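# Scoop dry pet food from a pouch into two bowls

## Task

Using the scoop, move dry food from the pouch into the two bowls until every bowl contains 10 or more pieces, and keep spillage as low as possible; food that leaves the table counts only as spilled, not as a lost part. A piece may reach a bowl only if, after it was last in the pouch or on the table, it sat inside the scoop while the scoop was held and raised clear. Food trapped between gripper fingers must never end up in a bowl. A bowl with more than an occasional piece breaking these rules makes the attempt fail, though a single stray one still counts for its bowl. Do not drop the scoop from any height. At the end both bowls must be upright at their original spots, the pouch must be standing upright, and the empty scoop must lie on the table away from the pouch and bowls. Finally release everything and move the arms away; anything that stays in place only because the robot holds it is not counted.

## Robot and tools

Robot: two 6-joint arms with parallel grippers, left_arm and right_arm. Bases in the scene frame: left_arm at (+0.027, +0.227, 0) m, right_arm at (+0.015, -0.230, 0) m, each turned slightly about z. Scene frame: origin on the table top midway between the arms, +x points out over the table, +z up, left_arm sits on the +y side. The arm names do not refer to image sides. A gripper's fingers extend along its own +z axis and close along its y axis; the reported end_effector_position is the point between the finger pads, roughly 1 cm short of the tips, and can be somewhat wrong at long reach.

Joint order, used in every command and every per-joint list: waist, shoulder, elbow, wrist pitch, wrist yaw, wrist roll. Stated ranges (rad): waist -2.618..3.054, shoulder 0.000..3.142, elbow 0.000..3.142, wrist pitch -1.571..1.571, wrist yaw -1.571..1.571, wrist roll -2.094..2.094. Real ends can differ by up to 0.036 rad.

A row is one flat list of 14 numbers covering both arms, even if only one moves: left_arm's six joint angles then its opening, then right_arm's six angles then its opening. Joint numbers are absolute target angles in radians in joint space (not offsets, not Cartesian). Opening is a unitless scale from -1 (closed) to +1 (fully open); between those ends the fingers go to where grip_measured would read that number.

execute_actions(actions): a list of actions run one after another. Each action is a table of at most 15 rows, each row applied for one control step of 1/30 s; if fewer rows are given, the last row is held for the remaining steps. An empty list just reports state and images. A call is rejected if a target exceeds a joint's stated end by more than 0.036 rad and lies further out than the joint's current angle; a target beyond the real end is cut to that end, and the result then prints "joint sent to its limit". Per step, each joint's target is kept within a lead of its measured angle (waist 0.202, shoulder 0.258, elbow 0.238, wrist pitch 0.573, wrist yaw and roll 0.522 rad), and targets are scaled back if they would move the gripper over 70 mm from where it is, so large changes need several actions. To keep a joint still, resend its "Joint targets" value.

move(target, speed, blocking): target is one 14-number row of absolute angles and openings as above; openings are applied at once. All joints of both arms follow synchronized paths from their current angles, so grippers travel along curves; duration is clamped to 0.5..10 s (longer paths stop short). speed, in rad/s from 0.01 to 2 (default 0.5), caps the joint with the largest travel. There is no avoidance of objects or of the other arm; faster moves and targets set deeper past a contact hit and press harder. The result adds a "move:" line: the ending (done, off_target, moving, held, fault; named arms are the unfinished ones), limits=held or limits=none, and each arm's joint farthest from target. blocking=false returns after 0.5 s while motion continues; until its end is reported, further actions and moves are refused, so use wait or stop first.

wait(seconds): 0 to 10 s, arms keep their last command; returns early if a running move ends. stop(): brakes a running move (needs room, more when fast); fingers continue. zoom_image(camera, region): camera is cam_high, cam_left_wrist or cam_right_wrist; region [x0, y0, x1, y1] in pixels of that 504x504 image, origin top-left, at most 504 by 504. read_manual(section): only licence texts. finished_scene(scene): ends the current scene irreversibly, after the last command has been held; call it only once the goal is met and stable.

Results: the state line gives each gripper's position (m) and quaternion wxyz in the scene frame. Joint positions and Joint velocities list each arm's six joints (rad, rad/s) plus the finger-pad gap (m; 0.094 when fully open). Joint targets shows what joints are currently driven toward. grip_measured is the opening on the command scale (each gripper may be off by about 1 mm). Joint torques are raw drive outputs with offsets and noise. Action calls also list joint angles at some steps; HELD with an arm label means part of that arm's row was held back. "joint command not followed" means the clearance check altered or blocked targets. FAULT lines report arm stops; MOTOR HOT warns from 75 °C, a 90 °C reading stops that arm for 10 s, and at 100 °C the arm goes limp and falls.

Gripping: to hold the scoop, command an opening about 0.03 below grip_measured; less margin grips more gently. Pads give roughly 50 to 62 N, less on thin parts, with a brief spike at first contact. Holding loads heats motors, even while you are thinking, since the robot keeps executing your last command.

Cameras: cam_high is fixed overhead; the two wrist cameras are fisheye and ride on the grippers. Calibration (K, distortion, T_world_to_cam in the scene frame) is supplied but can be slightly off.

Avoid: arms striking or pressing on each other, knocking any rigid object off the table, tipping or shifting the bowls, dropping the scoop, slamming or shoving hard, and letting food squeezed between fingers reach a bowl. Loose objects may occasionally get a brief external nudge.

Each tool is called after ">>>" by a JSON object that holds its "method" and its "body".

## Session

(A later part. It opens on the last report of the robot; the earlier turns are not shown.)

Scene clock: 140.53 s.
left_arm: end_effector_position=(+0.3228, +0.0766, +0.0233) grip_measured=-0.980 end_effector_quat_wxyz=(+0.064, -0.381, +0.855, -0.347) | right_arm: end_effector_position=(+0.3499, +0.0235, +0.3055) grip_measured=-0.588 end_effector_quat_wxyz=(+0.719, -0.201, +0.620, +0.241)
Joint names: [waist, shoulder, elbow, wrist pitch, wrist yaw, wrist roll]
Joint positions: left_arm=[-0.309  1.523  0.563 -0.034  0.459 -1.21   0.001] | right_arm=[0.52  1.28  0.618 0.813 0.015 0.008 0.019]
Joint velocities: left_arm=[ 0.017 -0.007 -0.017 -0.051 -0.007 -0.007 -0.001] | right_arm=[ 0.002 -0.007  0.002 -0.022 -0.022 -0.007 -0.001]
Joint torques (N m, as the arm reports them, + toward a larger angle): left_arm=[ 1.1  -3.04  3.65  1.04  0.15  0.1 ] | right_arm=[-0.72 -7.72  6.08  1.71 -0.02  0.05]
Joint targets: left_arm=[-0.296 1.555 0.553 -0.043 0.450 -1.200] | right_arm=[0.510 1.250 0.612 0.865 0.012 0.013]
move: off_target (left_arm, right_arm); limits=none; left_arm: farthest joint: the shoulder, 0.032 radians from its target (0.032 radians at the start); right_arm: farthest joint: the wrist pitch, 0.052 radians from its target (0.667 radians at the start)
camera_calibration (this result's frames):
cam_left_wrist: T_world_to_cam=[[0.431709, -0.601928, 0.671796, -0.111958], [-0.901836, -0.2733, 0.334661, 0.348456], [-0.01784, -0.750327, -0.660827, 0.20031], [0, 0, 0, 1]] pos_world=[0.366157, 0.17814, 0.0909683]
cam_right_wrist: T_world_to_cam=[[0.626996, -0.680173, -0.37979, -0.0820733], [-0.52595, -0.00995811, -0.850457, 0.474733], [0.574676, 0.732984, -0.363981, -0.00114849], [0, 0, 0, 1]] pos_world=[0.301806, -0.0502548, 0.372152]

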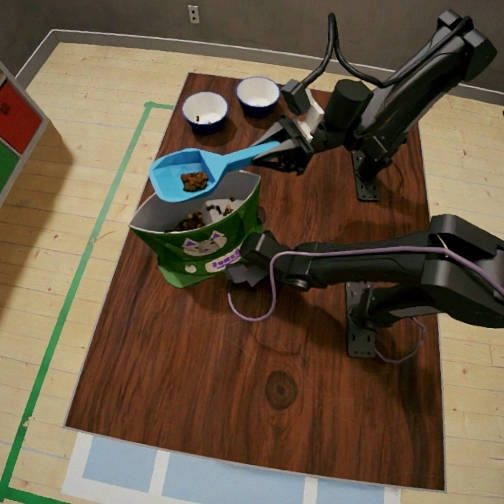

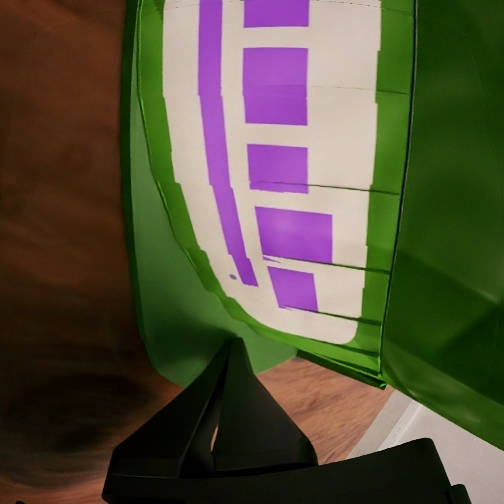

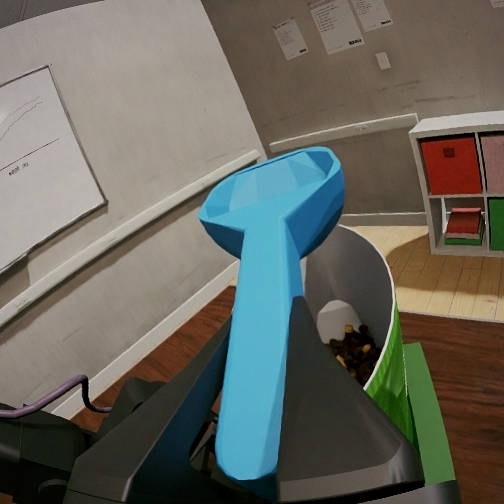

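>>> {"method": "move", "body": {"target": [-0.296,1.555,0.553,-0.043,0.45,-1.2,-1.0,0.18,1.245,0.57,0.88,0.012,0.013,-0.62], "speed": 0.6}}

>>> {"method": "move", "body": {"target": [-0.296,1.555,0.553,-0.043,0.45,-1.2,-1.0,-0.642,1.172,0.085,1.06,0.012,0.013,-0.62], "speed": 0.7}}

Scene clock: 143.23 s.
left_arm: end_effector_position=(+0.3228, +0.0766, +0.0233) grip_measured=-0.980 end_effector_quat_wxyz=(+0.064, -0.381, +0.855, -0.347) | right_arm: end_effector_position=(+0.4111, -0.1020, +0.2893) grip_measured=-0.588 end_effector_quat_wxyz=(+0.740, -0.096, +0.655, +0.116)
Joint names: [waist, shoulder, elbow, wrist pitch, wrist yaw, wrist roll]
Joint positions: left_arm=[-0.309  1.523  0.563 -0.034  0.459 -1.21   0.001] | right_arm=[0.185 1.28  0.576 0.828 0.015 0.008 0.019]
Joint velocities: left_arm=[ 0.017 -0.002 -0.012 -0.051  0.007  0.051 -0.001] | right_arm=[-0.002  0.002 -0.012  0.007 -0.022 -0.022 -0.   ]
Joint torques (N m, as the arm reports them, + toward a larger angle): left_arm=[ 0.94 -2.97  3.8   1.08  0.15  0.1 ] | right_arm=[-0.37 -8.13  6.04  1.82 -0.04  0.05]
Joint targets: left_arm=[-0.296 1.555 0.553 -0.043 0.450 -1.200] | right_arm=[0.180 1.245 0.570 0.880 0.012 0.013]
move: off_target (left_arm, right_arm); limits=none; left_arm: farthest joint: the shoulder, 0.032 radians from its target (0.032 radians at the start); right_arm: farthest joint: the wrist pitch, 0.052 radians from its target (0.067 radians at the start)
camera_calibration (this result's frames):
cam_left_wrist: T_world_to_cam=[[0.431709, -0.601928, 0.671796, -0.111958], [-0.901836, -0.2733, 0.334661, 0.348456], [-0.01784, -0.750327, -0.660827, 0.20031], [0, 0, 0, 1]] pos_world=[0.366157, 0.17814, 0.0909683]
cam_right_wrist: T_world_to_cam=[[0.358443, -0.851802, -0.382037, -0.118405], [-0.521692, 0.156602, -0.838638, 0.503692], [0.774181, 0.499909, -0.388246, -0.0490409], [0, 0, 0, 1]] pos_world=[0.34318, -0.155221, 0.35814]

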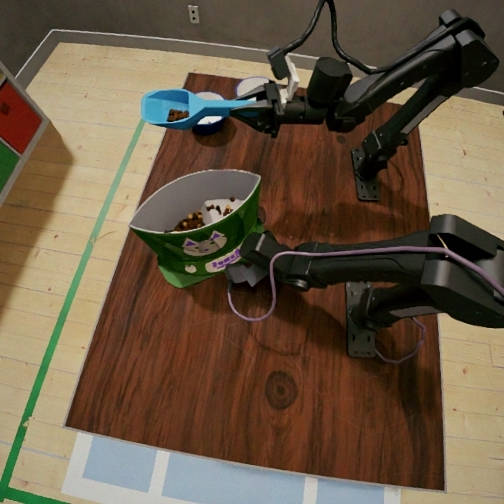

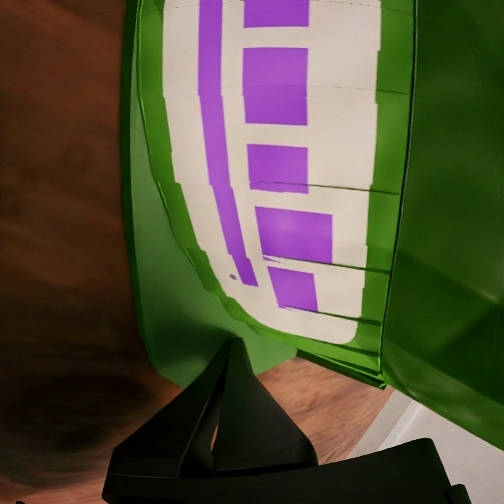

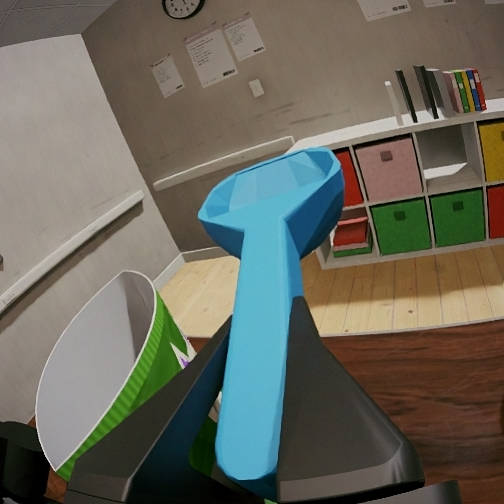

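Scene clock: 145.17 s.
left_arm: end_effector_position=(+0.3228, +0.0766, +0.0233) grip_measured=-0.980 end_effector_quat_wxyz=(+0.064, -0.381, +0.855, -0.347) | right_arm: end_effector_position=(+0.3068, -0.3922, +0.1461) grip_measured=-0.588 end_effector_quat_wxyz=(+0.648, +0.192, +0.717, -0.169)
Joint names: [waist, shoulder, elbow, wrist pitch, wrist yaw, wrist roll]
Joint positions: left_arm=[-0.309  1.523  0.563 -0.034  0.459 -1.21   0.001] | right_arm=[-0.633  1.201  0.09   1.008  0.015  0.008  0.019]
Joint velocities: left_arm=[-0.012 -0.002 -0.002 -0.022  0.007 -0.022 -0.002] | right_arm=[-0.002 -0.012 -0.002 -0.007  0.007  0.022  0.001]
Joint torques (N m, as the arm reports them, + toward a larger angle): left_arm=[ 1.08 -2.87  3.71  1.1   0.14  0.12] | right_arm=[-0.62 -5.22  4.86  1.75 -0.03  0.06]
Joint targets: left_arm=[-0.296 1.555 0.553 -0.043 0.450 -1.200] | right_arm=[-0.642 1.172 0.085 1.060 0.012 0.013]
move: off_target (left_arm, right_arm); limits=none; left_arm: farthest joint: the shoulder, 0.032 radians from its target (0.032 radians at the start); right_arm: farthest joint: the wrist pitch, 0.052 radians from its target (0.232 radians at the start)
camera_calibration (this result's frames):
cam_left_wrist: T_world_to_cam=[[0.431709, -0.601928, 0.671796, -0.111958], [-0.901836, -0.2733, 0.334661, 0.348456], [-0.01784, -0.750327, -0.660827, 0.20031], [0, 0, 0, 1]] pos_world=[0.366157, 0.17814, 0.0909683]
cam_right_wrist: T_world_to_cam=[[-0.453856, -0.801534, -0.389304, -0.112933], [-0.397632, 0.573158, -0.716505, 0.48217], [0.797436, -0.17039, -0.578847, -0.120923], [0, 0, 0, 1]] pos_world=[0.236899, -0.387483, 0.231516]

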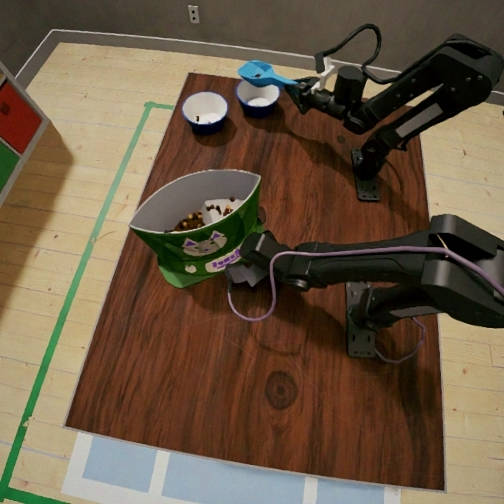

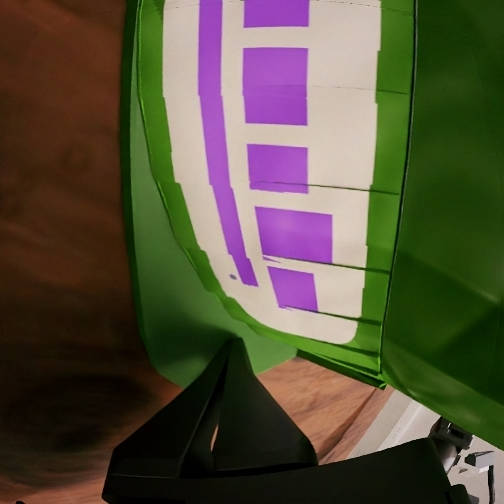

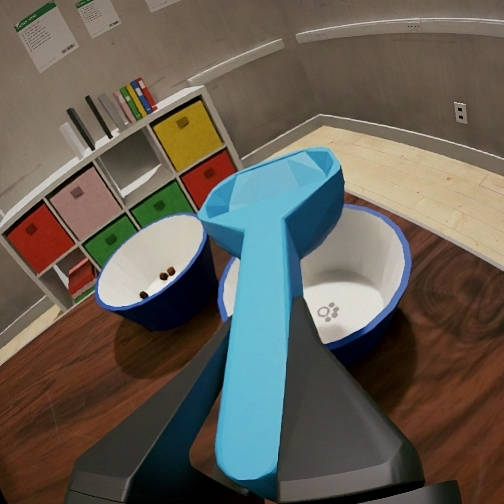

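>>> {"method": "move", "body": {"target": [-0.296,1.555,0.553,-0.043,0.45,-1.2,-1.0,-0.67,1.172,0.085,1.06,0.012,-1.9,-0.62], "speed": 1.0}}

Scene clock: 148.63 s.
left_arm: end_effector_position=(+0.3228, +0.0766, +0.0233) grip_measured=-0.980 end_effector_quat_wxyz=(+0.064, -0.381, +0.855, -0.347) | right_arm: end_effector_position=(+0.3025, -0.3999, +0.1470) grip_measured=-0.587 end_effector_quat_wxyz=(+0.230, -0.465, +0.578, -0.630)
Joint names: [waist, shoulder, elbow, wrist pitch, wrist yaw, wrist roll]
Joint positions: left_arm=[-0.309  1.523  0.563 -0.034  0.459 -1.21   0.001] | right_arm=[-0.66   1.201  0.09   1.011  0.015 -1.897  0.019]
Joint velocities: left_arm=[-0.007 -0.002 -0.007  0.007 -0.007 -0.037  0.   ] | right_arm=[-0.012 -0.017 -0.007 -0.037 -0.037  0.022  0.001]
Joint torques (N m, as the arm reports them, + toward a larger angle): left_arm=[ 0.99 -3.13  3.87  1.08  0.12  0.13] | right_arm=[-0.8  -5.31  4.85  1.76 -0.04  0.01]
Joint targets: left_arm=[-0.296 1.555 0.553 -0.043 0.450 -1.200] | right_arm=[-0.670 1.172 0.085 1.060 0.012 -1.900]
move: off_target (left_arm, right_arm); limits=none; left_arm: farthest joint: the shoulder, 0.032 radians from its target (0.032 radians at the start); right_arm: farthest joint: the wrist pitch, 0.049 radians from its target (0.052 radians at the start)
camera_calibration (this result's frames):
cam_left_wrist: T_world_to_cam=[[0.431709, -0.601928, 0.671796, -0.111958], [-0.901836, -0.2733, 0.334661, 0.348456], [-0.01784, -0.750327, -0.660827, 0.20031], [0, 0, 0, 1]] pos_world=[0.366157, 0.17814, 0.0909683]
cam_right_wrist: T_world_to_cam=[[0.0882621, -0.127478, 0.987906, -0.217601], [-0.903598, -0.42762, 0.0255503, 0.129263], [0.419191, -0.894925, -0.152932, -0.356221], [0, 0, 0, 1]] pos_world=[0.285332, -0.291255, 0.15719]

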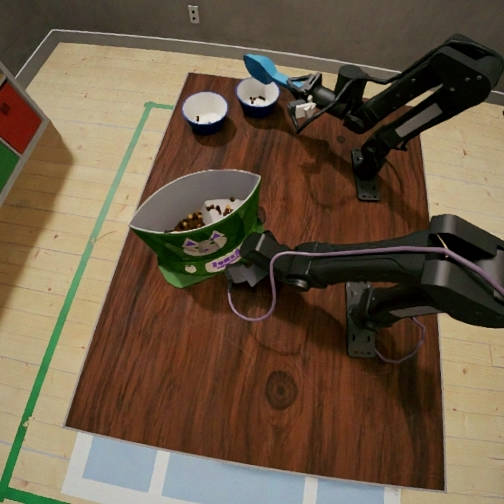

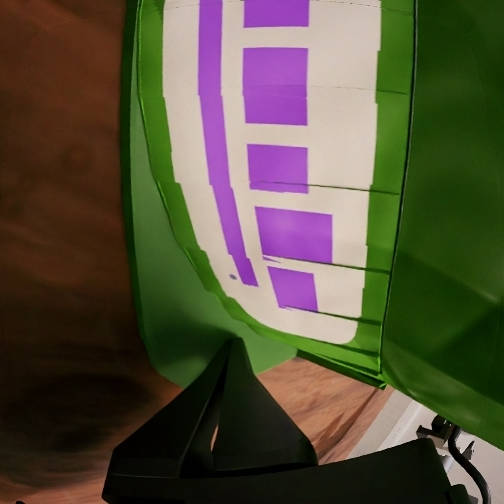

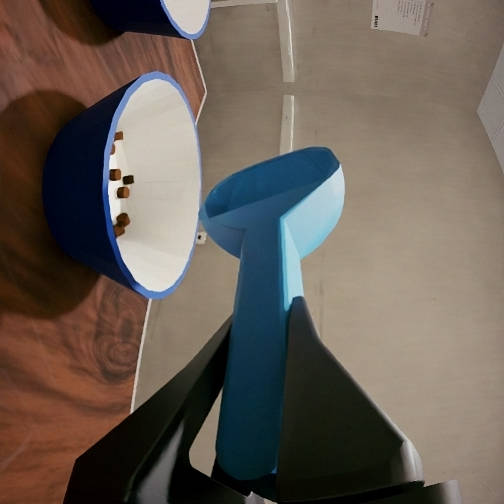

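>>> {"method": "zoom_image", "body": {"camera": "cam_high", "region": [170, 40, 330, 150]}}

Region (170, 40, 330, 150) of cam_high's 504x504 image, scaled by 3.150, with more detail than that image has; it fills the top 346 rows of this view, and the rest is white.

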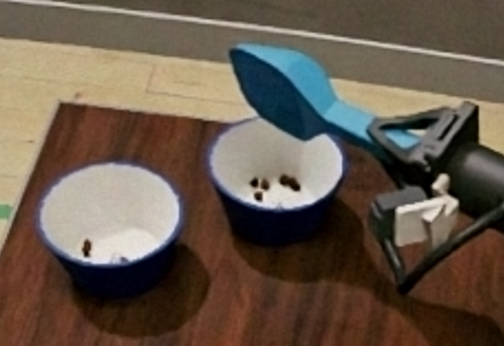

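>>> {"method": "move", "body": {"target": [-0.296,1.555,0.553,-0.043,0.45,-1.2,-1.0,0.531,1.40,2.025,-1.11,0.012,0.013,-0.62], "speed": 1.2}}

Scene clock: 152.57 s.
left_arm: end_effector_position=(+0.3228, +0.0766, +0.0233) grip_measured=-0.980 end_effector_quat_wxyz=(+0.064, -0.381, +0.855, -0.347) | right_arm: end_effector_position=(+0.2994, -0.0125, +0.4412) grip_measured=-0.587 end_effector_quat_wxyz=(+0.473, -0.273, +0.823, +0.158)
Joint names: [waist, shoulder, elbow, wrist pitch, wrist yaw, wrist roll]
Joint positions: left_arm=[-0.309  1.523  0.563 -0.034  0.459 -1.21   0.001] | right_arm=[ 0.523  1.398  1.996 -1.125  0.01   0.006  0.019]
Joint velocities: left_arm=[-0.007 -0.007 -0.017  0.037  0.022 -0.037 -0.   ] | right_arm=[-0.002 -0.012 -0.017  0.037 -0.037 -0.081 -0.   ]
Joint torques (N m, as the arm reports them, + toward a larger angle): left_arm=[ 0.91 -3.01  3.83  1.08  0.11  0.13] | right_arm=[ 0.53 -4.31  7.18  1.42  0.03  0.11]
Joint targets: left_arm=[-0.296 1.555 0.553 -0.043 0.450 -1.200] | right_arm=[0.531 1.400 2.025 -1.110 0.012 0.013]
move: off_target (left_arm, right_arm); limits=none; left_arm: farthest joint: the shoulder, 0.032 radians from its target (0.032 radians at the start); right_arm: farthest joint: the elbow, 0.029 radians from its target (1.935 radians at the start)
camera_calibration (this result's frames):
cam_left_wrist: T_world_to_cam=[[0.431709, -0.601928, 0.671796, -0.111958], [-0.901836, -0.2733, 0.334661, 0.348456], [-0.01784, -0.750327, -0.660827, 0.20031], [0, 0, 0, 1]] pos_world=[0.366157, 0.17814, 0.0909683]
cam_right_wrist: T_world_to_cam=[[0.42871, -0.832251, -0.351519, 0.021634], [-0.873596, -0.282696, -0.396124, 0.46344], [0.230302, 0.476907, -0.848246, 0.417195], [0, 0, 0, 1]] pos_world=[0.299503, -0.0499459, 0.545068]

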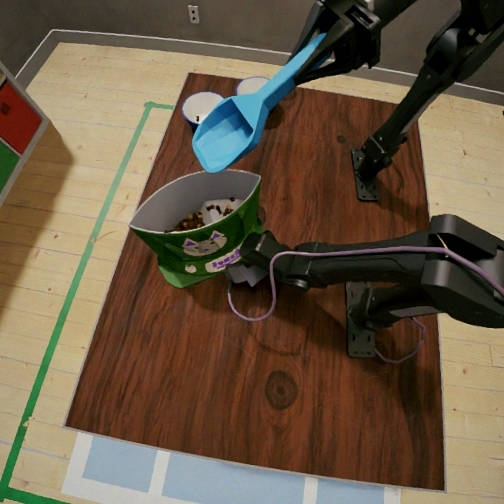

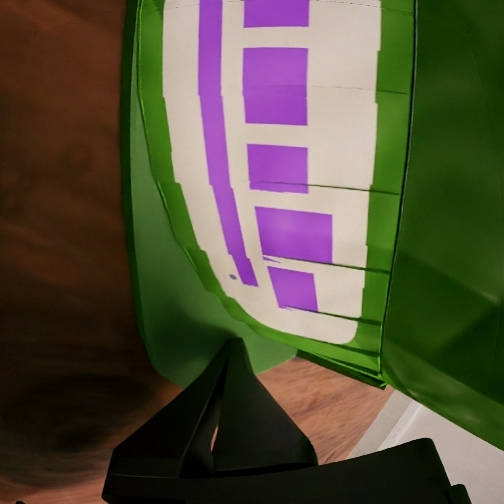

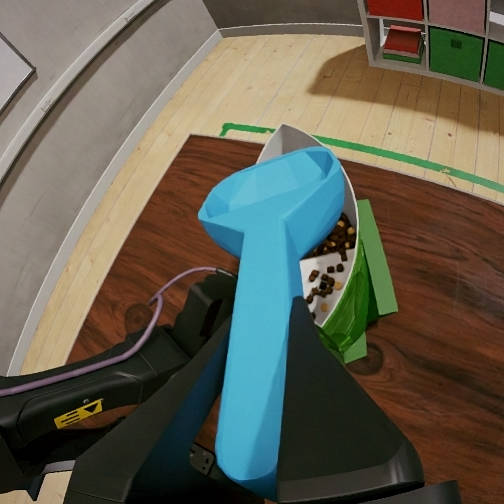

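>>> {"method": "move", "body": {"target": [-0.296,1.555,0.553,-0.043,0.45,-1.2,-1.0,0.531,1.965,2.31,-1.34,0.012,0.013,-0.62], "speed": 0.5}}

Scene clock: 154.87 s.
left_arm: end_effector_position=(+0.3228, +0.0766, +0.0233) grip_measured=-0.980 end_effector_quat_wxyz=(+0.064, -0.381, +0.855, -0.347) | right_arm: end_effector_position=(+0.3854, +0.0535, +0.2723) grip_measured=-0.587 end_effector_quat_wxyz=(+0.244, -0.306, +0.917, +0.079)
Joint names: [waist, shoulder, elbow, wrist pitch, wrist yaw, wrist roll]
Joint positions: left_arm=[-0.309  1.523  0.563 -0.034  0.459 -1.21   0.001] | right_arm=[ 0.523  1.983  2.274 -1.342  0.01   0.007  0.019]
Joint velocities: left_arm=[ 0.002  0.002 -0.022 -0.051  0.051  0.051  0.   ] | right_arm=[-0.002  0.002  0.007  0.007 -0.007 -0.022  0.002]
Joint torques (N m, as the arm reports them, + toward a larger angle): left_arm=[ 1.03 -2.91  3.98  1.03  0.13  0.13] | right_arm=[  0.52 -12.77   8.41   0.82   0.04   0.08]
Joint targets: left_arm=[-0.296 1.555 0.553 -0.043 0.450 -1.200] | right_arm=[0.531 1.965 2.310 -1.340 0.012 0.013]
move: off_target (left_arm, right_arm); limits=none; left_arm: farthest joint: the shoulder, 0.032 radians from its target (0.032 radians at the start); right_arm: farthest joint: the elbow, 0.036 radians from its target (0.314 radians at the start)
camera_calibration (this result's frames):
cam_left_wrist: T_world_to_cam=[[0.431709, -0.601928, 0.671796, -0.111958], [-0.901836, -0.2733, 0.334661, 0.348456], [-0.01784, -0.750327, -0.660827, 0.20031], [0, 0, 0, 1]] pos_world=[0.366157, 0.17814, 0.0909683]
cam_right_wrist: T_world_to_cam=[[0.306408, -0.925842, -0.221204, -0.00302924], [-0.938811, -0.332327, 0.0905194, 0.385666], [-0.157319, 0.179933, -0.971018, 0.421424], [0, 0, 0, 1]] pos_world=[0.429294, 0.0495347, 0.373629]

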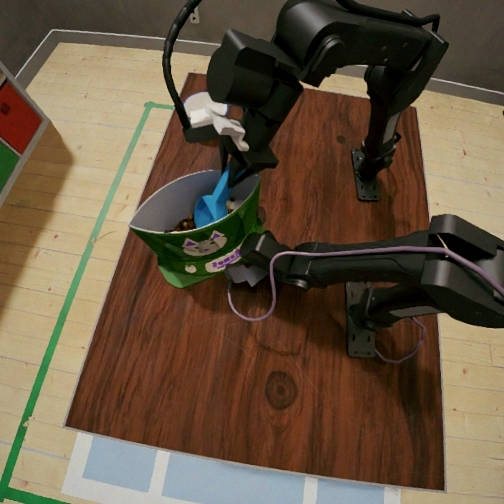

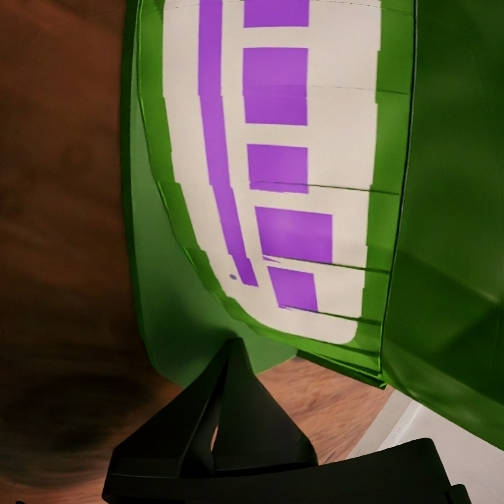

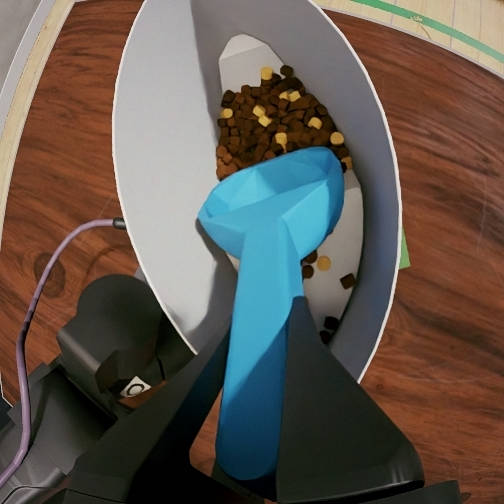

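>>> {"method": "move", "body": {"target": [-0.296,1.555,0.553,-0.043,0.45,-1.2,-1.0,0.531,1.945,2.026,-1.045,0.012,0.013,-0.62], "speed": 0.25}}

Scene clock: 157.57 s.
left_arm: end_effector_position=(+0.3228, +0.0766, +0.0233) grip_measured=-0.980 end_effector_quat_wxyz=(+0.064, -0.381, +0.855, -0.347) | right_arm: end_effector_position=(+0.4108, +0.0726, +0.2370) grip_measured=-0.587 end_effector_quat_wxyz=(+0.279, -0.302, +0.907, +0.090)
Joint names: [waist, shoulder, elbow, wrist pitch, wrist yaw, wrist roll]
Joint positions: left_arm=[-0.309  1.523  0.563 -0.034  0.459 -1.21   0.001] | right_arm=[ 0.523  1.959  2.041 -1.058  0.011  0.007  0.019]
Joint velocities: left_arm=[-0.002  0.002 -0.017 -0.007 -0.022 -0.081 -0.001] | right_arm=[ 0.007 -0.002 -0.002  0.007 -0.066 -0.007 -0.001]
Joint torques (N m, as the arm reports them, + toward a larger angle): left_arm=[ 1.06 -3.1   3.69  1.02  0.17  0.19] | right_arm=[  0.48 -13.07   4.94   0.98  -0.01   0.05]
Joint targets: left_arm=[-0.296 1.555 0.553 -0.043 0.450 -1.200] | right_arm=[0.531 1.945 2.026 -1.045 0.012 0.013]
move: off_target (left_arm); limits=none; left_arm: farthest joint: the shoulder, 0.032 radians from its target (0.032 radians at the start); right_arm: farthest joint: the elbow, 0.015 radians from its target (0.248 radians at the start)
camera_calibration (this result's frames):
cam_left_wrist: T_world_to_cam=[[0.431709, -0.601928, 0.671796, -0.111958], [-0.901836, -0.2733, 0.334661, 0.348456], [-0.01784, -0.750327, -0.660827, 0.20031], [0, 0, 0, 1]] pos_world=[0.366157, 0.17814, 0.0909683]
cam_right_wrist: T_world_to_cam=[[0.319783, -0.915648, -0.243572, -0.00187806], [-0.942388, -0.334015, 0.0183942, 0.437652], [-0.0981991, 0.223657, -0.969709, 0.359911], [0, 0, 0, 1]] pos_world=[0.448382, 0.0639661, 0.340501]

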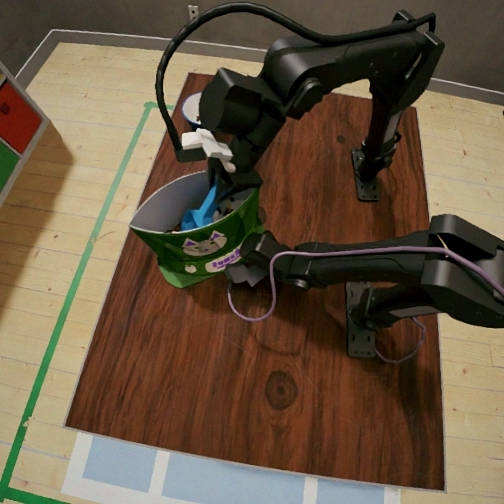

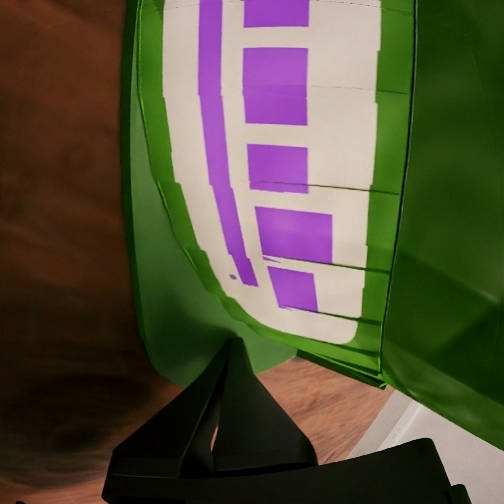

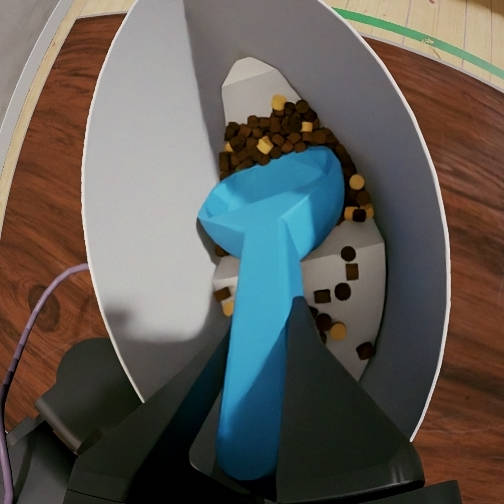

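>>> {"method": "move", "body": {"target": [-0.296,1.555,0.553,-0.043,0.45,-1.2,-1.0,0.52,1.95,1.905,-0.915,0.012,0.013,-0.62], "speed": 0.15}}

Scene clock: 159.43 s.
left_arm: end_effector_position=(+0.3228, +0.0766, +0.0233) grip_measured=-0.980 end_effector_quat_wxyz=(+0.064, -0.381, +0.855, -0.347) | right_arm: end_effector_position=(+0.4190, +0.0779, +0.2249) grip_measured=-0.587 end_effector_quat_wxyz=(+0.301, -0.299, +0.901, +0.096)
Joint names: [waist, shoulder, elbow, wrist pitch, wrist yaw, wrist roll]
Joint positions: left_arm=[-0.309  1.523  0.563 -0.034  0.459 -1.21   0.001] | right_arm=[ 0.523  1.935  1.929 -0.923  0.016  0.009  0.019]
Joint velocities: left_arm=[-0.002  0.007 -0.012  0.022  0.066  0.007 -0.   ] | right_arm=[ 0.012  0.002 -0.007 -0.051 -0.022  0.037  0.001]
Joint torques (N m, as the arm reports them, + toward a larger angle): left_arm=[ 0.91 -3.04  3.82  1.06  0.16  0.1 ] | right_arm=[ -0.1  -10.24   4.63   0.98  -0.02   0.05]
Joint targets: left_arm=[-0.296 1.555 0.553 -0.043 0.450 -1.200] | right_arm=[0.520 1.950 1.905 -0.915 0.012 0.013]
move: off_target (left_arm, right_arm); limits=none; left_arm: farthest joint: the shoulder, 0.032 radians from its target (0.032 radians at the start); right_arm: farthest joint: the elbow, 0.024 radians from its target (0.136 radians at the start)
camera_calibration (this result's frames):
cam_left_wrist: T_world_to_cam=[[0.431709, -0.601928, 0.671796, -0.111958], [-0.901836, -0.2733, 0.334661, 0.348456], [-0.01784, -0.750327, -0.660827, 0.20031], [0, 0, 0, 1]] pos_world=[0.366157, 0.17814, 0.0909683]
cam_right_wrist: T_world_to_cam=[[0.32587, -0.910205, -0.25561, -0.00282676], [-0.943539, -0.330134, -0.0273117, 0.457843], [-0.0595263, 0.250078, -0.966394, 0.328759], [0, 0, 0, 1]] pos_world=[0.452483, 0.0663611, 0.329493]

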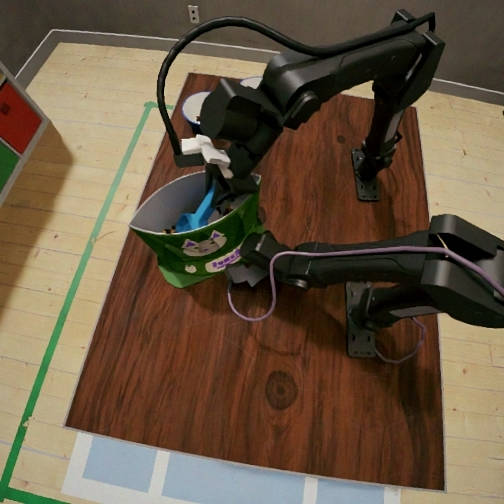

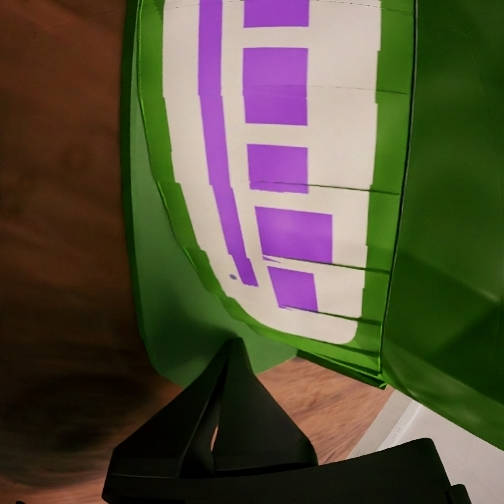

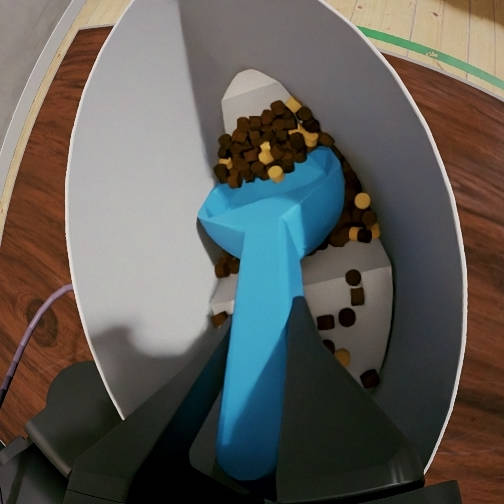

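>>> {"method": "move", "body": {"target": [-0.296,1.555,0.553,-0.043,0.45,-1.2,-1.0,0.515,1.745,1.613,-0.635,0.012,0.013,-0.62], "speed": 0.25}}

Scene clock: 161.90 s.
left_arm: end_effector_position=(+0.3228, +0.0766, +0.0233) grip_measured=-0.980 end_effector_quat_wxyz=(+0.064, -0.381, +0.855, -0.347) | right_arm: end_effector_position=(+0.4091, +0.0699, +0.2218) grip_measured=-0.587 end_effector_quat_wxyz=(+0.354, -0.291, +0.881, +0.114)
Joint names: [waist, shoulder, elbow, wrist pitch, wrist yaw, wrist roll]
Joint positions: left_arm=[-0.309  1.523  0.563 -0.034  0.459 -1.21   0.001] | right_arm=[ 0.523  1.772  1.628 -0.664  0.018  0.01   0.019]
Joint velocities: left_arm=[-0.007 -0.002 -0.022 -0.051  0.007 -0.051  0.001] | right_arm=[-0.007 -0.007  0.002 -0.037 -0.007  0.007  0.   ]
Joint torques (N m, as the arm reports them, + toward a larger angle): left_arm=[ 0.96 -3.07  3.7   1.07  0.16  0.09] | right_arm=[ -0.61 -12.82   5.47   1.29  -0.06   0.03]
Joint targets: left_arm=[-0.296 1.555 0.553 -0.043 0.450 -1.200] | right_arm=[0.515 1.745 1.613 -0.635 0.012 0.013]
move: off_target (left_arm, right_arm); limits=none; left_arm: farthest joint: the shoulder, 0.032 radians from its target (0.032 radians at the start); right_arm: farthest joint: the wrist pitch, 0.029 radians from its target (0.288 radians at the start)
camera_calibration (this result's frames):
cam_left_wrist: T_world_to_cam=[[0.431709, -0.601928, 0.671796, -0.111958], [-0.901836, -0.2733, 0.334661, 0.348456], [-0.01784, -0.750327, -0.660827, 0.20031], [0, 0, 0, 1]] pos_world=[0.366157, 0.17814, 0.0909683]
cam_right_wrist: T_world_to_cam=[[0.350073, -0.891149, -0.288622, -0.0115926], [-0.936147, -0.322032, -0.141156, 0.467447], [0.0328458, 0.319607, -0.946981, 0.280245], [0, 0, 0, 1]] pos_world=[0.432452, 0.0506336, 0.328024]

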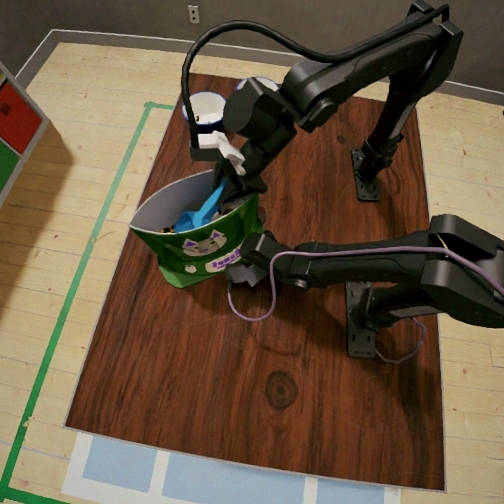

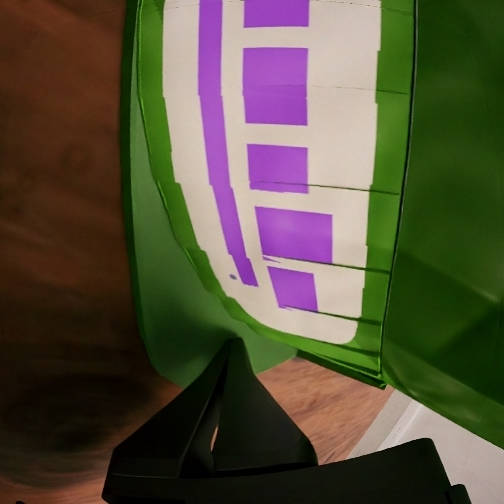

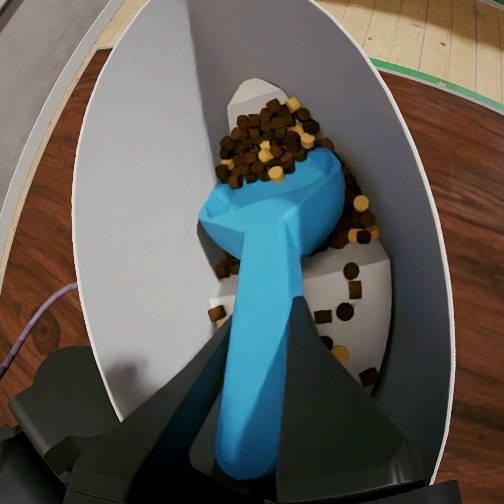

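>>> {"method": "move", "body": {"target": [-0.296,1.555,0.553,-0.043,0.45,-1.2,-1.0,0.512,1.71,1.53,-0.50,0.012,0.013,-0.62], "speed": 0.18}}

Scene clock: 163.60 s.
left_arm: end_effector_position=(+0.3228, +0.0766, +0.0233) grip_measured=-0.980 end_effector_quat_wxyz=(+0.064, -0.381, +0.855, -0.347) | right_arm: end_effector_position=(+0.4117, +0.0698, +0.2261) grip_measured=-0.587 end_effector_quat_wxyz=(+0.385, -0.284, +0.870, +0.123)
Joint names: [waist, shoulder, elbow, wrist pitch, wrist yaw, wrist roll]
Joint positions: left_arm=[-0.309  1.523  0.563 -0.034  0.459 -1.21   0.001] | right_arm=[ 0.521  1.73   1.546 -0.555  0.021  0.012  0.019]
Joint velocities: left_arm=[ 0.007  0.012  0.002 -0.022  0.037 -0.022  0.   ] | right_arm=[-0.002  0.007 -0.002  0.051 -0.037  0.022 -0.001]
Joint torques (N m, as the arm reports them, + toward a larger angle): left_arm=[ 1.1  -2.84  3.79  1.05  0.09  0.12] | right_arm=[ -0.65 -11.86   5.42   1.54  -0.11  -0.01]
Joint targets: left_arm=[-0.296 1.555 0.553 -0.043 0.450 -1.200] | right_arm=[0.512 1.710 1.530 -0.500 0.012 0.013]
move: off_target (left_arm, right_arm); limits=none; left_arm: farthest joint: the shoulder, 0.032 radians from its target (0.032 radians at the start); right_arm: farthest joint: the wrist pitch, 0.055 radians from its target (0.164 radians at the start)
camera_calibration (this result's frames):
cam_left_wrist: T_world_to_cam=[[0.431709, -0.601928, 0.671796, -0.111958], [-0.901836, -0.2733, 0.334661, 0.348456], [-0.01784, -0.750327, -0.660827, 0.20031], [0, 0, 0, 1]] pos_world=[0.366157, 0.17814, 0.0909683]
cam_right_wrist: T_world_to_cam=[[0.361284, -0.880802, -0.306042, -0.0127453], [-0.928364, -0.309059, -0.206455, 0.481199], [0.087261, 0.358707, -0.929362, 0.255137], [0, 0, 0, 1]] pos_world=[0.429069, 0.0459731, 0.33256]

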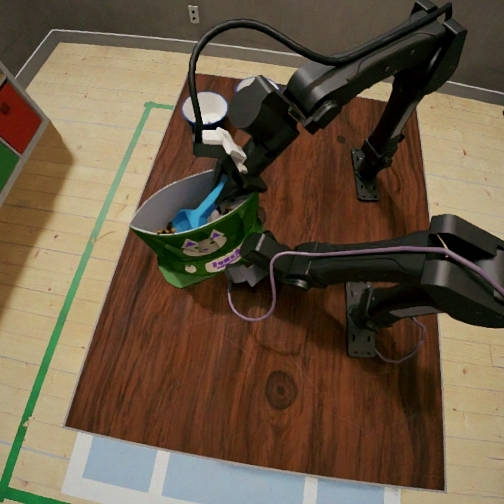

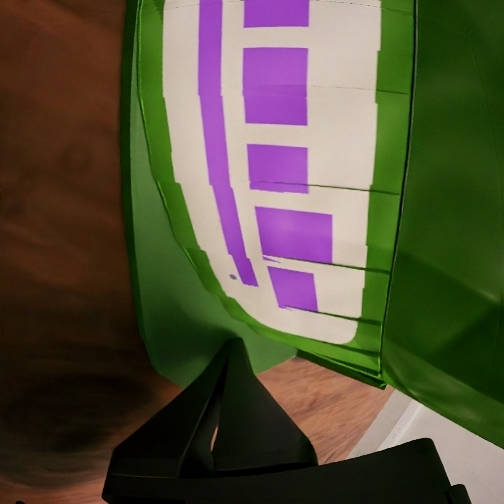

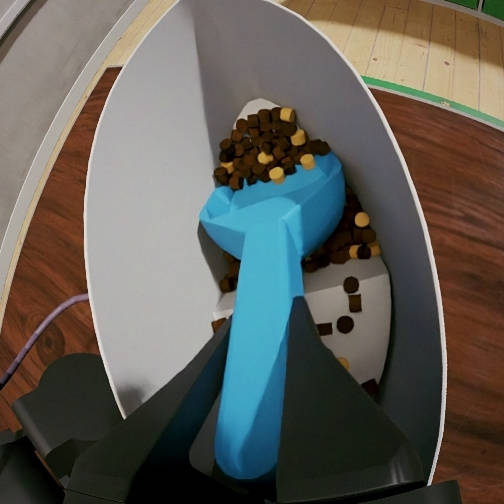

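>>> {"method": "execute_actions", "body": {"actions": []}}

Scene clock: 164.77 s.
left_arm: end_effector_position=(+0.3228, +0.0766, +0.0233) grip_measured=-0.980 end_effector_quat_wxyz=(+0.064, -0.381, +0.855, -0.347) | right_arm: end_effector_position=(+0.4117, +0.0698, +0.2261) grip_measured=-0.587 end_effector_quat_wxyz=(+0.385, -0.284, +0.870, +0.123)
Joint names: [waist, shoulder, elbow, wrist pitch, wrist yaw, wrist roll]
Joint positions: left_arm=[-0.309  1.523  0.563 -0.034  0.459 -1.21   0.001] | right_arm=[ 0.521  1.73   1.546 -0.555  0.021  0.012  0.019]
Joint velocities: left_arm=[ 0.007 -0.002 -0.002  0.007  0.007  0.022 -0.001] | right_arm=[-0.012  0.002 -0.017  0.007 -0.007  0.066 -0.001]
Joint torques (N m, as the arm reports them, + toward a larger angle): left_arm=[ 0.95 -2.98  3.97  1.08  0.13  0.12] | right_arm=[ -0.65 -11.81   5.43   1.55  -0.1    0.  ]
Joint targets: left_arm=[-0.296 1.555 0.553 -0.043 0.450 -1.200] | right_arm=[0.512 1.710 1.530 -0.500 0.012 0.013]
camera_calibration (this result's frames):
cam_left_wrist: T_world_to_cam=[[0.431709, -0.601928, 0.671796, -0.111958], [-0.901836, -0.2733, 0.334661, 0.348456], [-0.01784, -0.750327, -0.660827, 0.20031], [0, 0, 0, 1]] pos_world=[0.366157, 0.17814, 0.0909683]
cam_right_wrist: T_world_to_cam=[[0.361284, -0.880802, -0.306042, -0.0127453], [-0.928364, -0.309059, -0.206455, 0.481199], [0.087261, 0.358707, -0.929362, 0.255137], [0, 0, 0, 1]] pos_world=[0.429069, 0.0459731, 0.33256]

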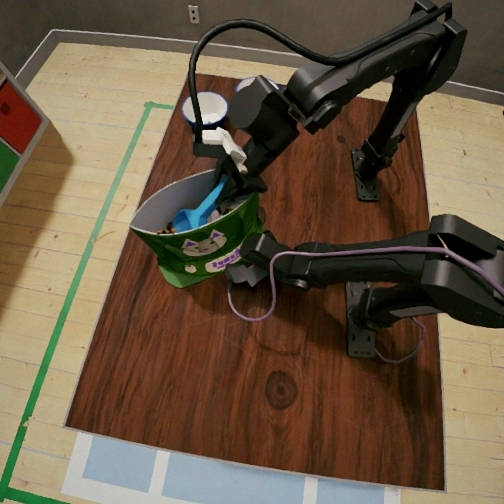

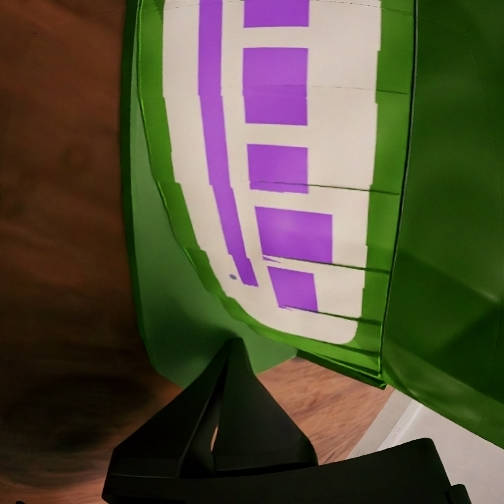

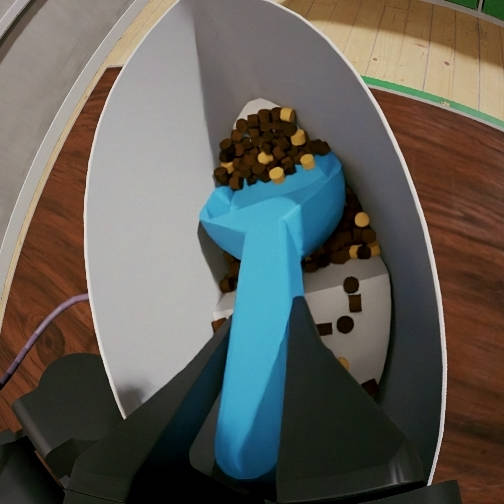

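>>> {"method": "move", "body": {"target": [-0.296,1.555,0.553,-0.043,0.45,-1.2,-1.0, 0.51,1.517,1.318,-0.37,0.012,0.013,-0.62], "speed": 0.3}}

Scene clock: 166.20 s.
left_arm: end_effector_position=(+0.3228, +0.0766, +0.0233) grip_measured=-0.980 end_effector_quat_wxyz=(+0.064, -0.381, +0.855, -0.347) | right_arm: end_effector_position=(+0.3877, +0.0522, +0.2452) grip_measured=-0.587 end_effector_quat_wxyz=(+0.437, -0.275, +0.845, +0.142)
Joint names: [waist, shoulder, elbow, wrist pitch, wrist yaw, wrist roll]
Joint positions: left_arm=[-0.309  1.523  0.563 -0.034  0.459 -1.21   0.001] | right_arm=[ 0.521  1.543  1.329 -0.402  0.018  0.013  0.019]
Joint velocities: left_arm=[-0.012 -0.007 -0.012 -0.007  0.022  0.037 -0.001] | right_arm=[ 0.007 -0.002 -0.017 -0.022 -0.037 -0.081 -0.001]
Joint torques (N m, as the arm reports them, + toward a larger angle): left_arm=[ 0.98 -3.03  3.91  1.09  0.13  0.05] | right_arm=[ -0.62 -10.54   5.95   1.46  -0.08   0.01]
Joint targets: left_arm=[-0.296 1.555 0.553 -0.043 0.450 -1.200] | right_arm=[0.510 1.517 1.318 -0.370 0.012 0.013]
move: off_target (left_arm, right_arm); limits=none; left_arm: farthest joint: the shoulder, 0.032 radians from its target (0.032 radians at the start); right_arm: farthest joint: the wrist pitch, 0.032 radians from its target (0.185 radians at the start)
camera_calibration (this result's frames):
cam_left_wrist: T_world_to_cam=[[0.431709, -0.601928, 0.671796, -0.111958], [-0.901836, -0.2733, 0.334661, 0.348456], [-0.01784, -0.750327, -0.660827, 0.20031], [0, 0, 0, 1]] pos_world=[0.366157, 0.17814, 0.0909683]
cam_right_wrist: T_world_to_cam=[[0.393896, -0.855632, -0.335768, -0.0204437], [-0.902642, -0.291153, -0.316966, 0.473563], [0.173446, 0.42793, -0.887013, 0.233882], [0, 0, 0, 1]] pos_world=[0.394945, 0.0203018, 0.350696]

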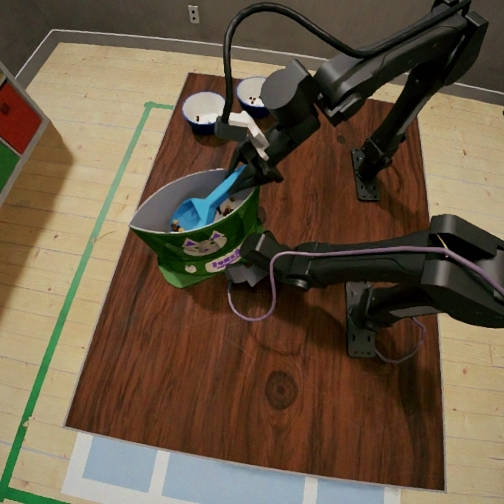

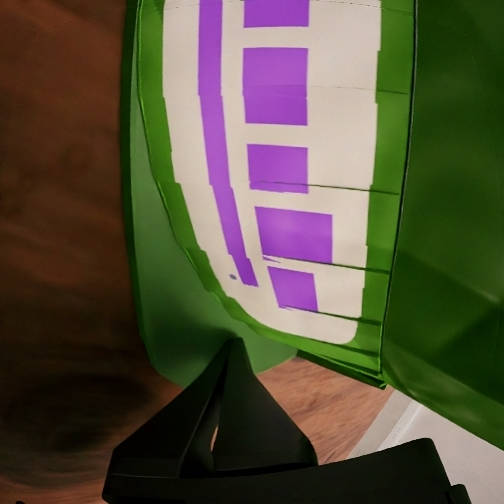

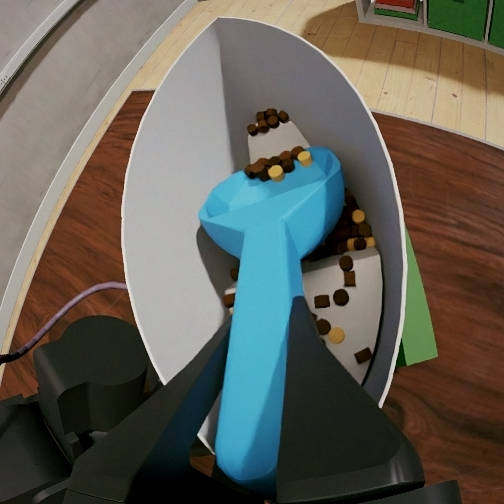

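>>> {"method": "move", "body": {"target": [-0.296,1.555,0.553,-0.043,0.45,-1.2,-1.0, 0.51,1.371,1.082,-0.10,0.012,0.013,-0.62], "speed": 0.3}}

Scene clock: 167.87 s.
left_arm: end_effector_position=(+0.3228, +0.0766, +0.0233) grip_measured=-0.980 end_effector_quat_wxyz=(+0.064, -0.381, +0.855, -0.347) | right_arm: end_effector_position=(+0.3740, +0.0418, +0.2534) grip_measured=-0.587 end_effector_quat_wxyz=(+0.505, -0.262, +0.805, +0.167)
Joint names: [waist, shoulder, elbow, wrist pitch, wrist yaw, wrist roll]
Joint positions: left_arm=[-0.309  1.523  0.563 -0.034  0.459 -1.21   0.001] | right_arm=[ 0.521  1.399  1.09  -0.14   0.017  0.013  0.019]
Joint velocities: left_arm=[-0.007 -0.012 -0.027  0.022 -0.007 -0.022 -0.   ] | right_arm=[-0.007 -0.012 -0.007 -0.037 -0.007 -0.037 -0.001]
Joint torques (N m, as the arm reports them, + toward a larger angle): left_arm=[ 1.14 -2.94  3.72  1.07  0.18  0.12] | right_arm=[-0.75 -9.3   6.29  1.65 -0.06  0.  ]
Joint targets: left_arm=[-0.296 1.555 0.553 -0.043 0.450 -1.200] | right_arm=[0.510 1.371 1.082 -0.100 0.012 0.013]
move: off_target (left_arm, right_arm); limits=none; left_arm: farthest joint: the shoulder, 0.032 radians from its target (0.032 radians at the start); right_arm: farthest joint: the wrist pitch, 0.040 radians from its target (0.302 radians at the start)
camera_calibration (this result's frames):
cam_left_wrist: T_world_to_cam=[[0.431709, -0.601928, 0.671796, -0.111958], [-0.901836, -0.2733, 0.334661, 0.348456], [-0.01784, -0.750327, -0.660827, 0.20031], [0, 0, 0, 1]] pos_world=[0.366157, 0.17814, 0.0909683]
cam_right_wrist: T_world_to_cam=[[0.440924, -0.819731, -0.365552, -0.0327233], [-0.850656, -0.251743, -0.461529, 0.476276], [0.286304, 0.514458, -0.808309, 0.1822], [0, 0, 0, 1]] pos_world=[0.367411, -0.000659092, 0.355127]

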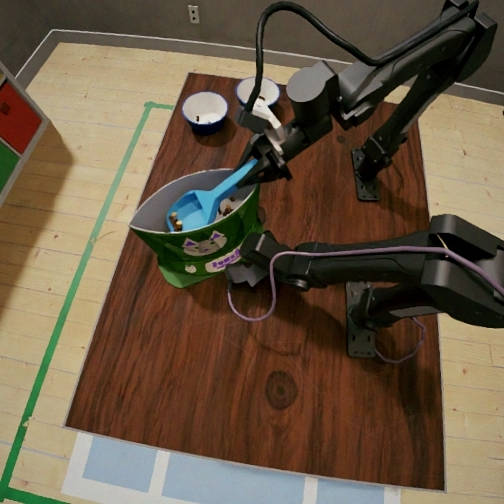

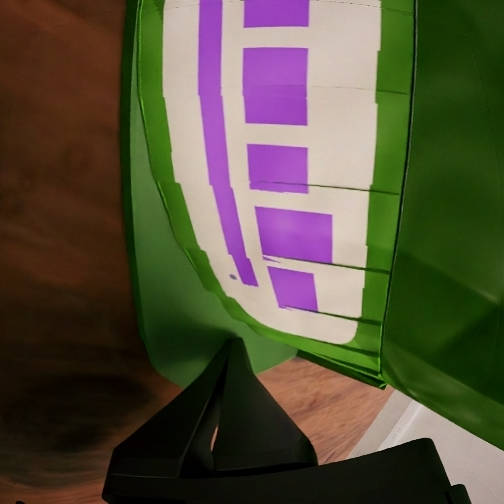

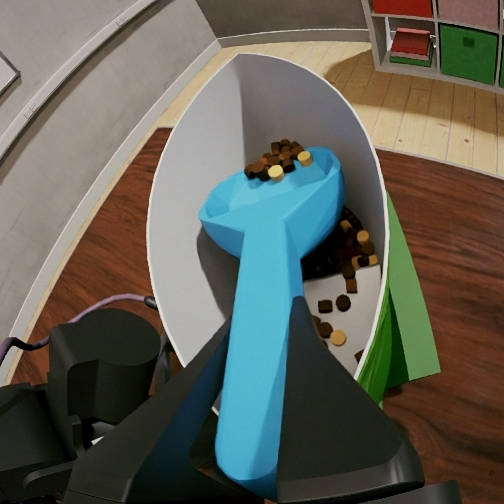

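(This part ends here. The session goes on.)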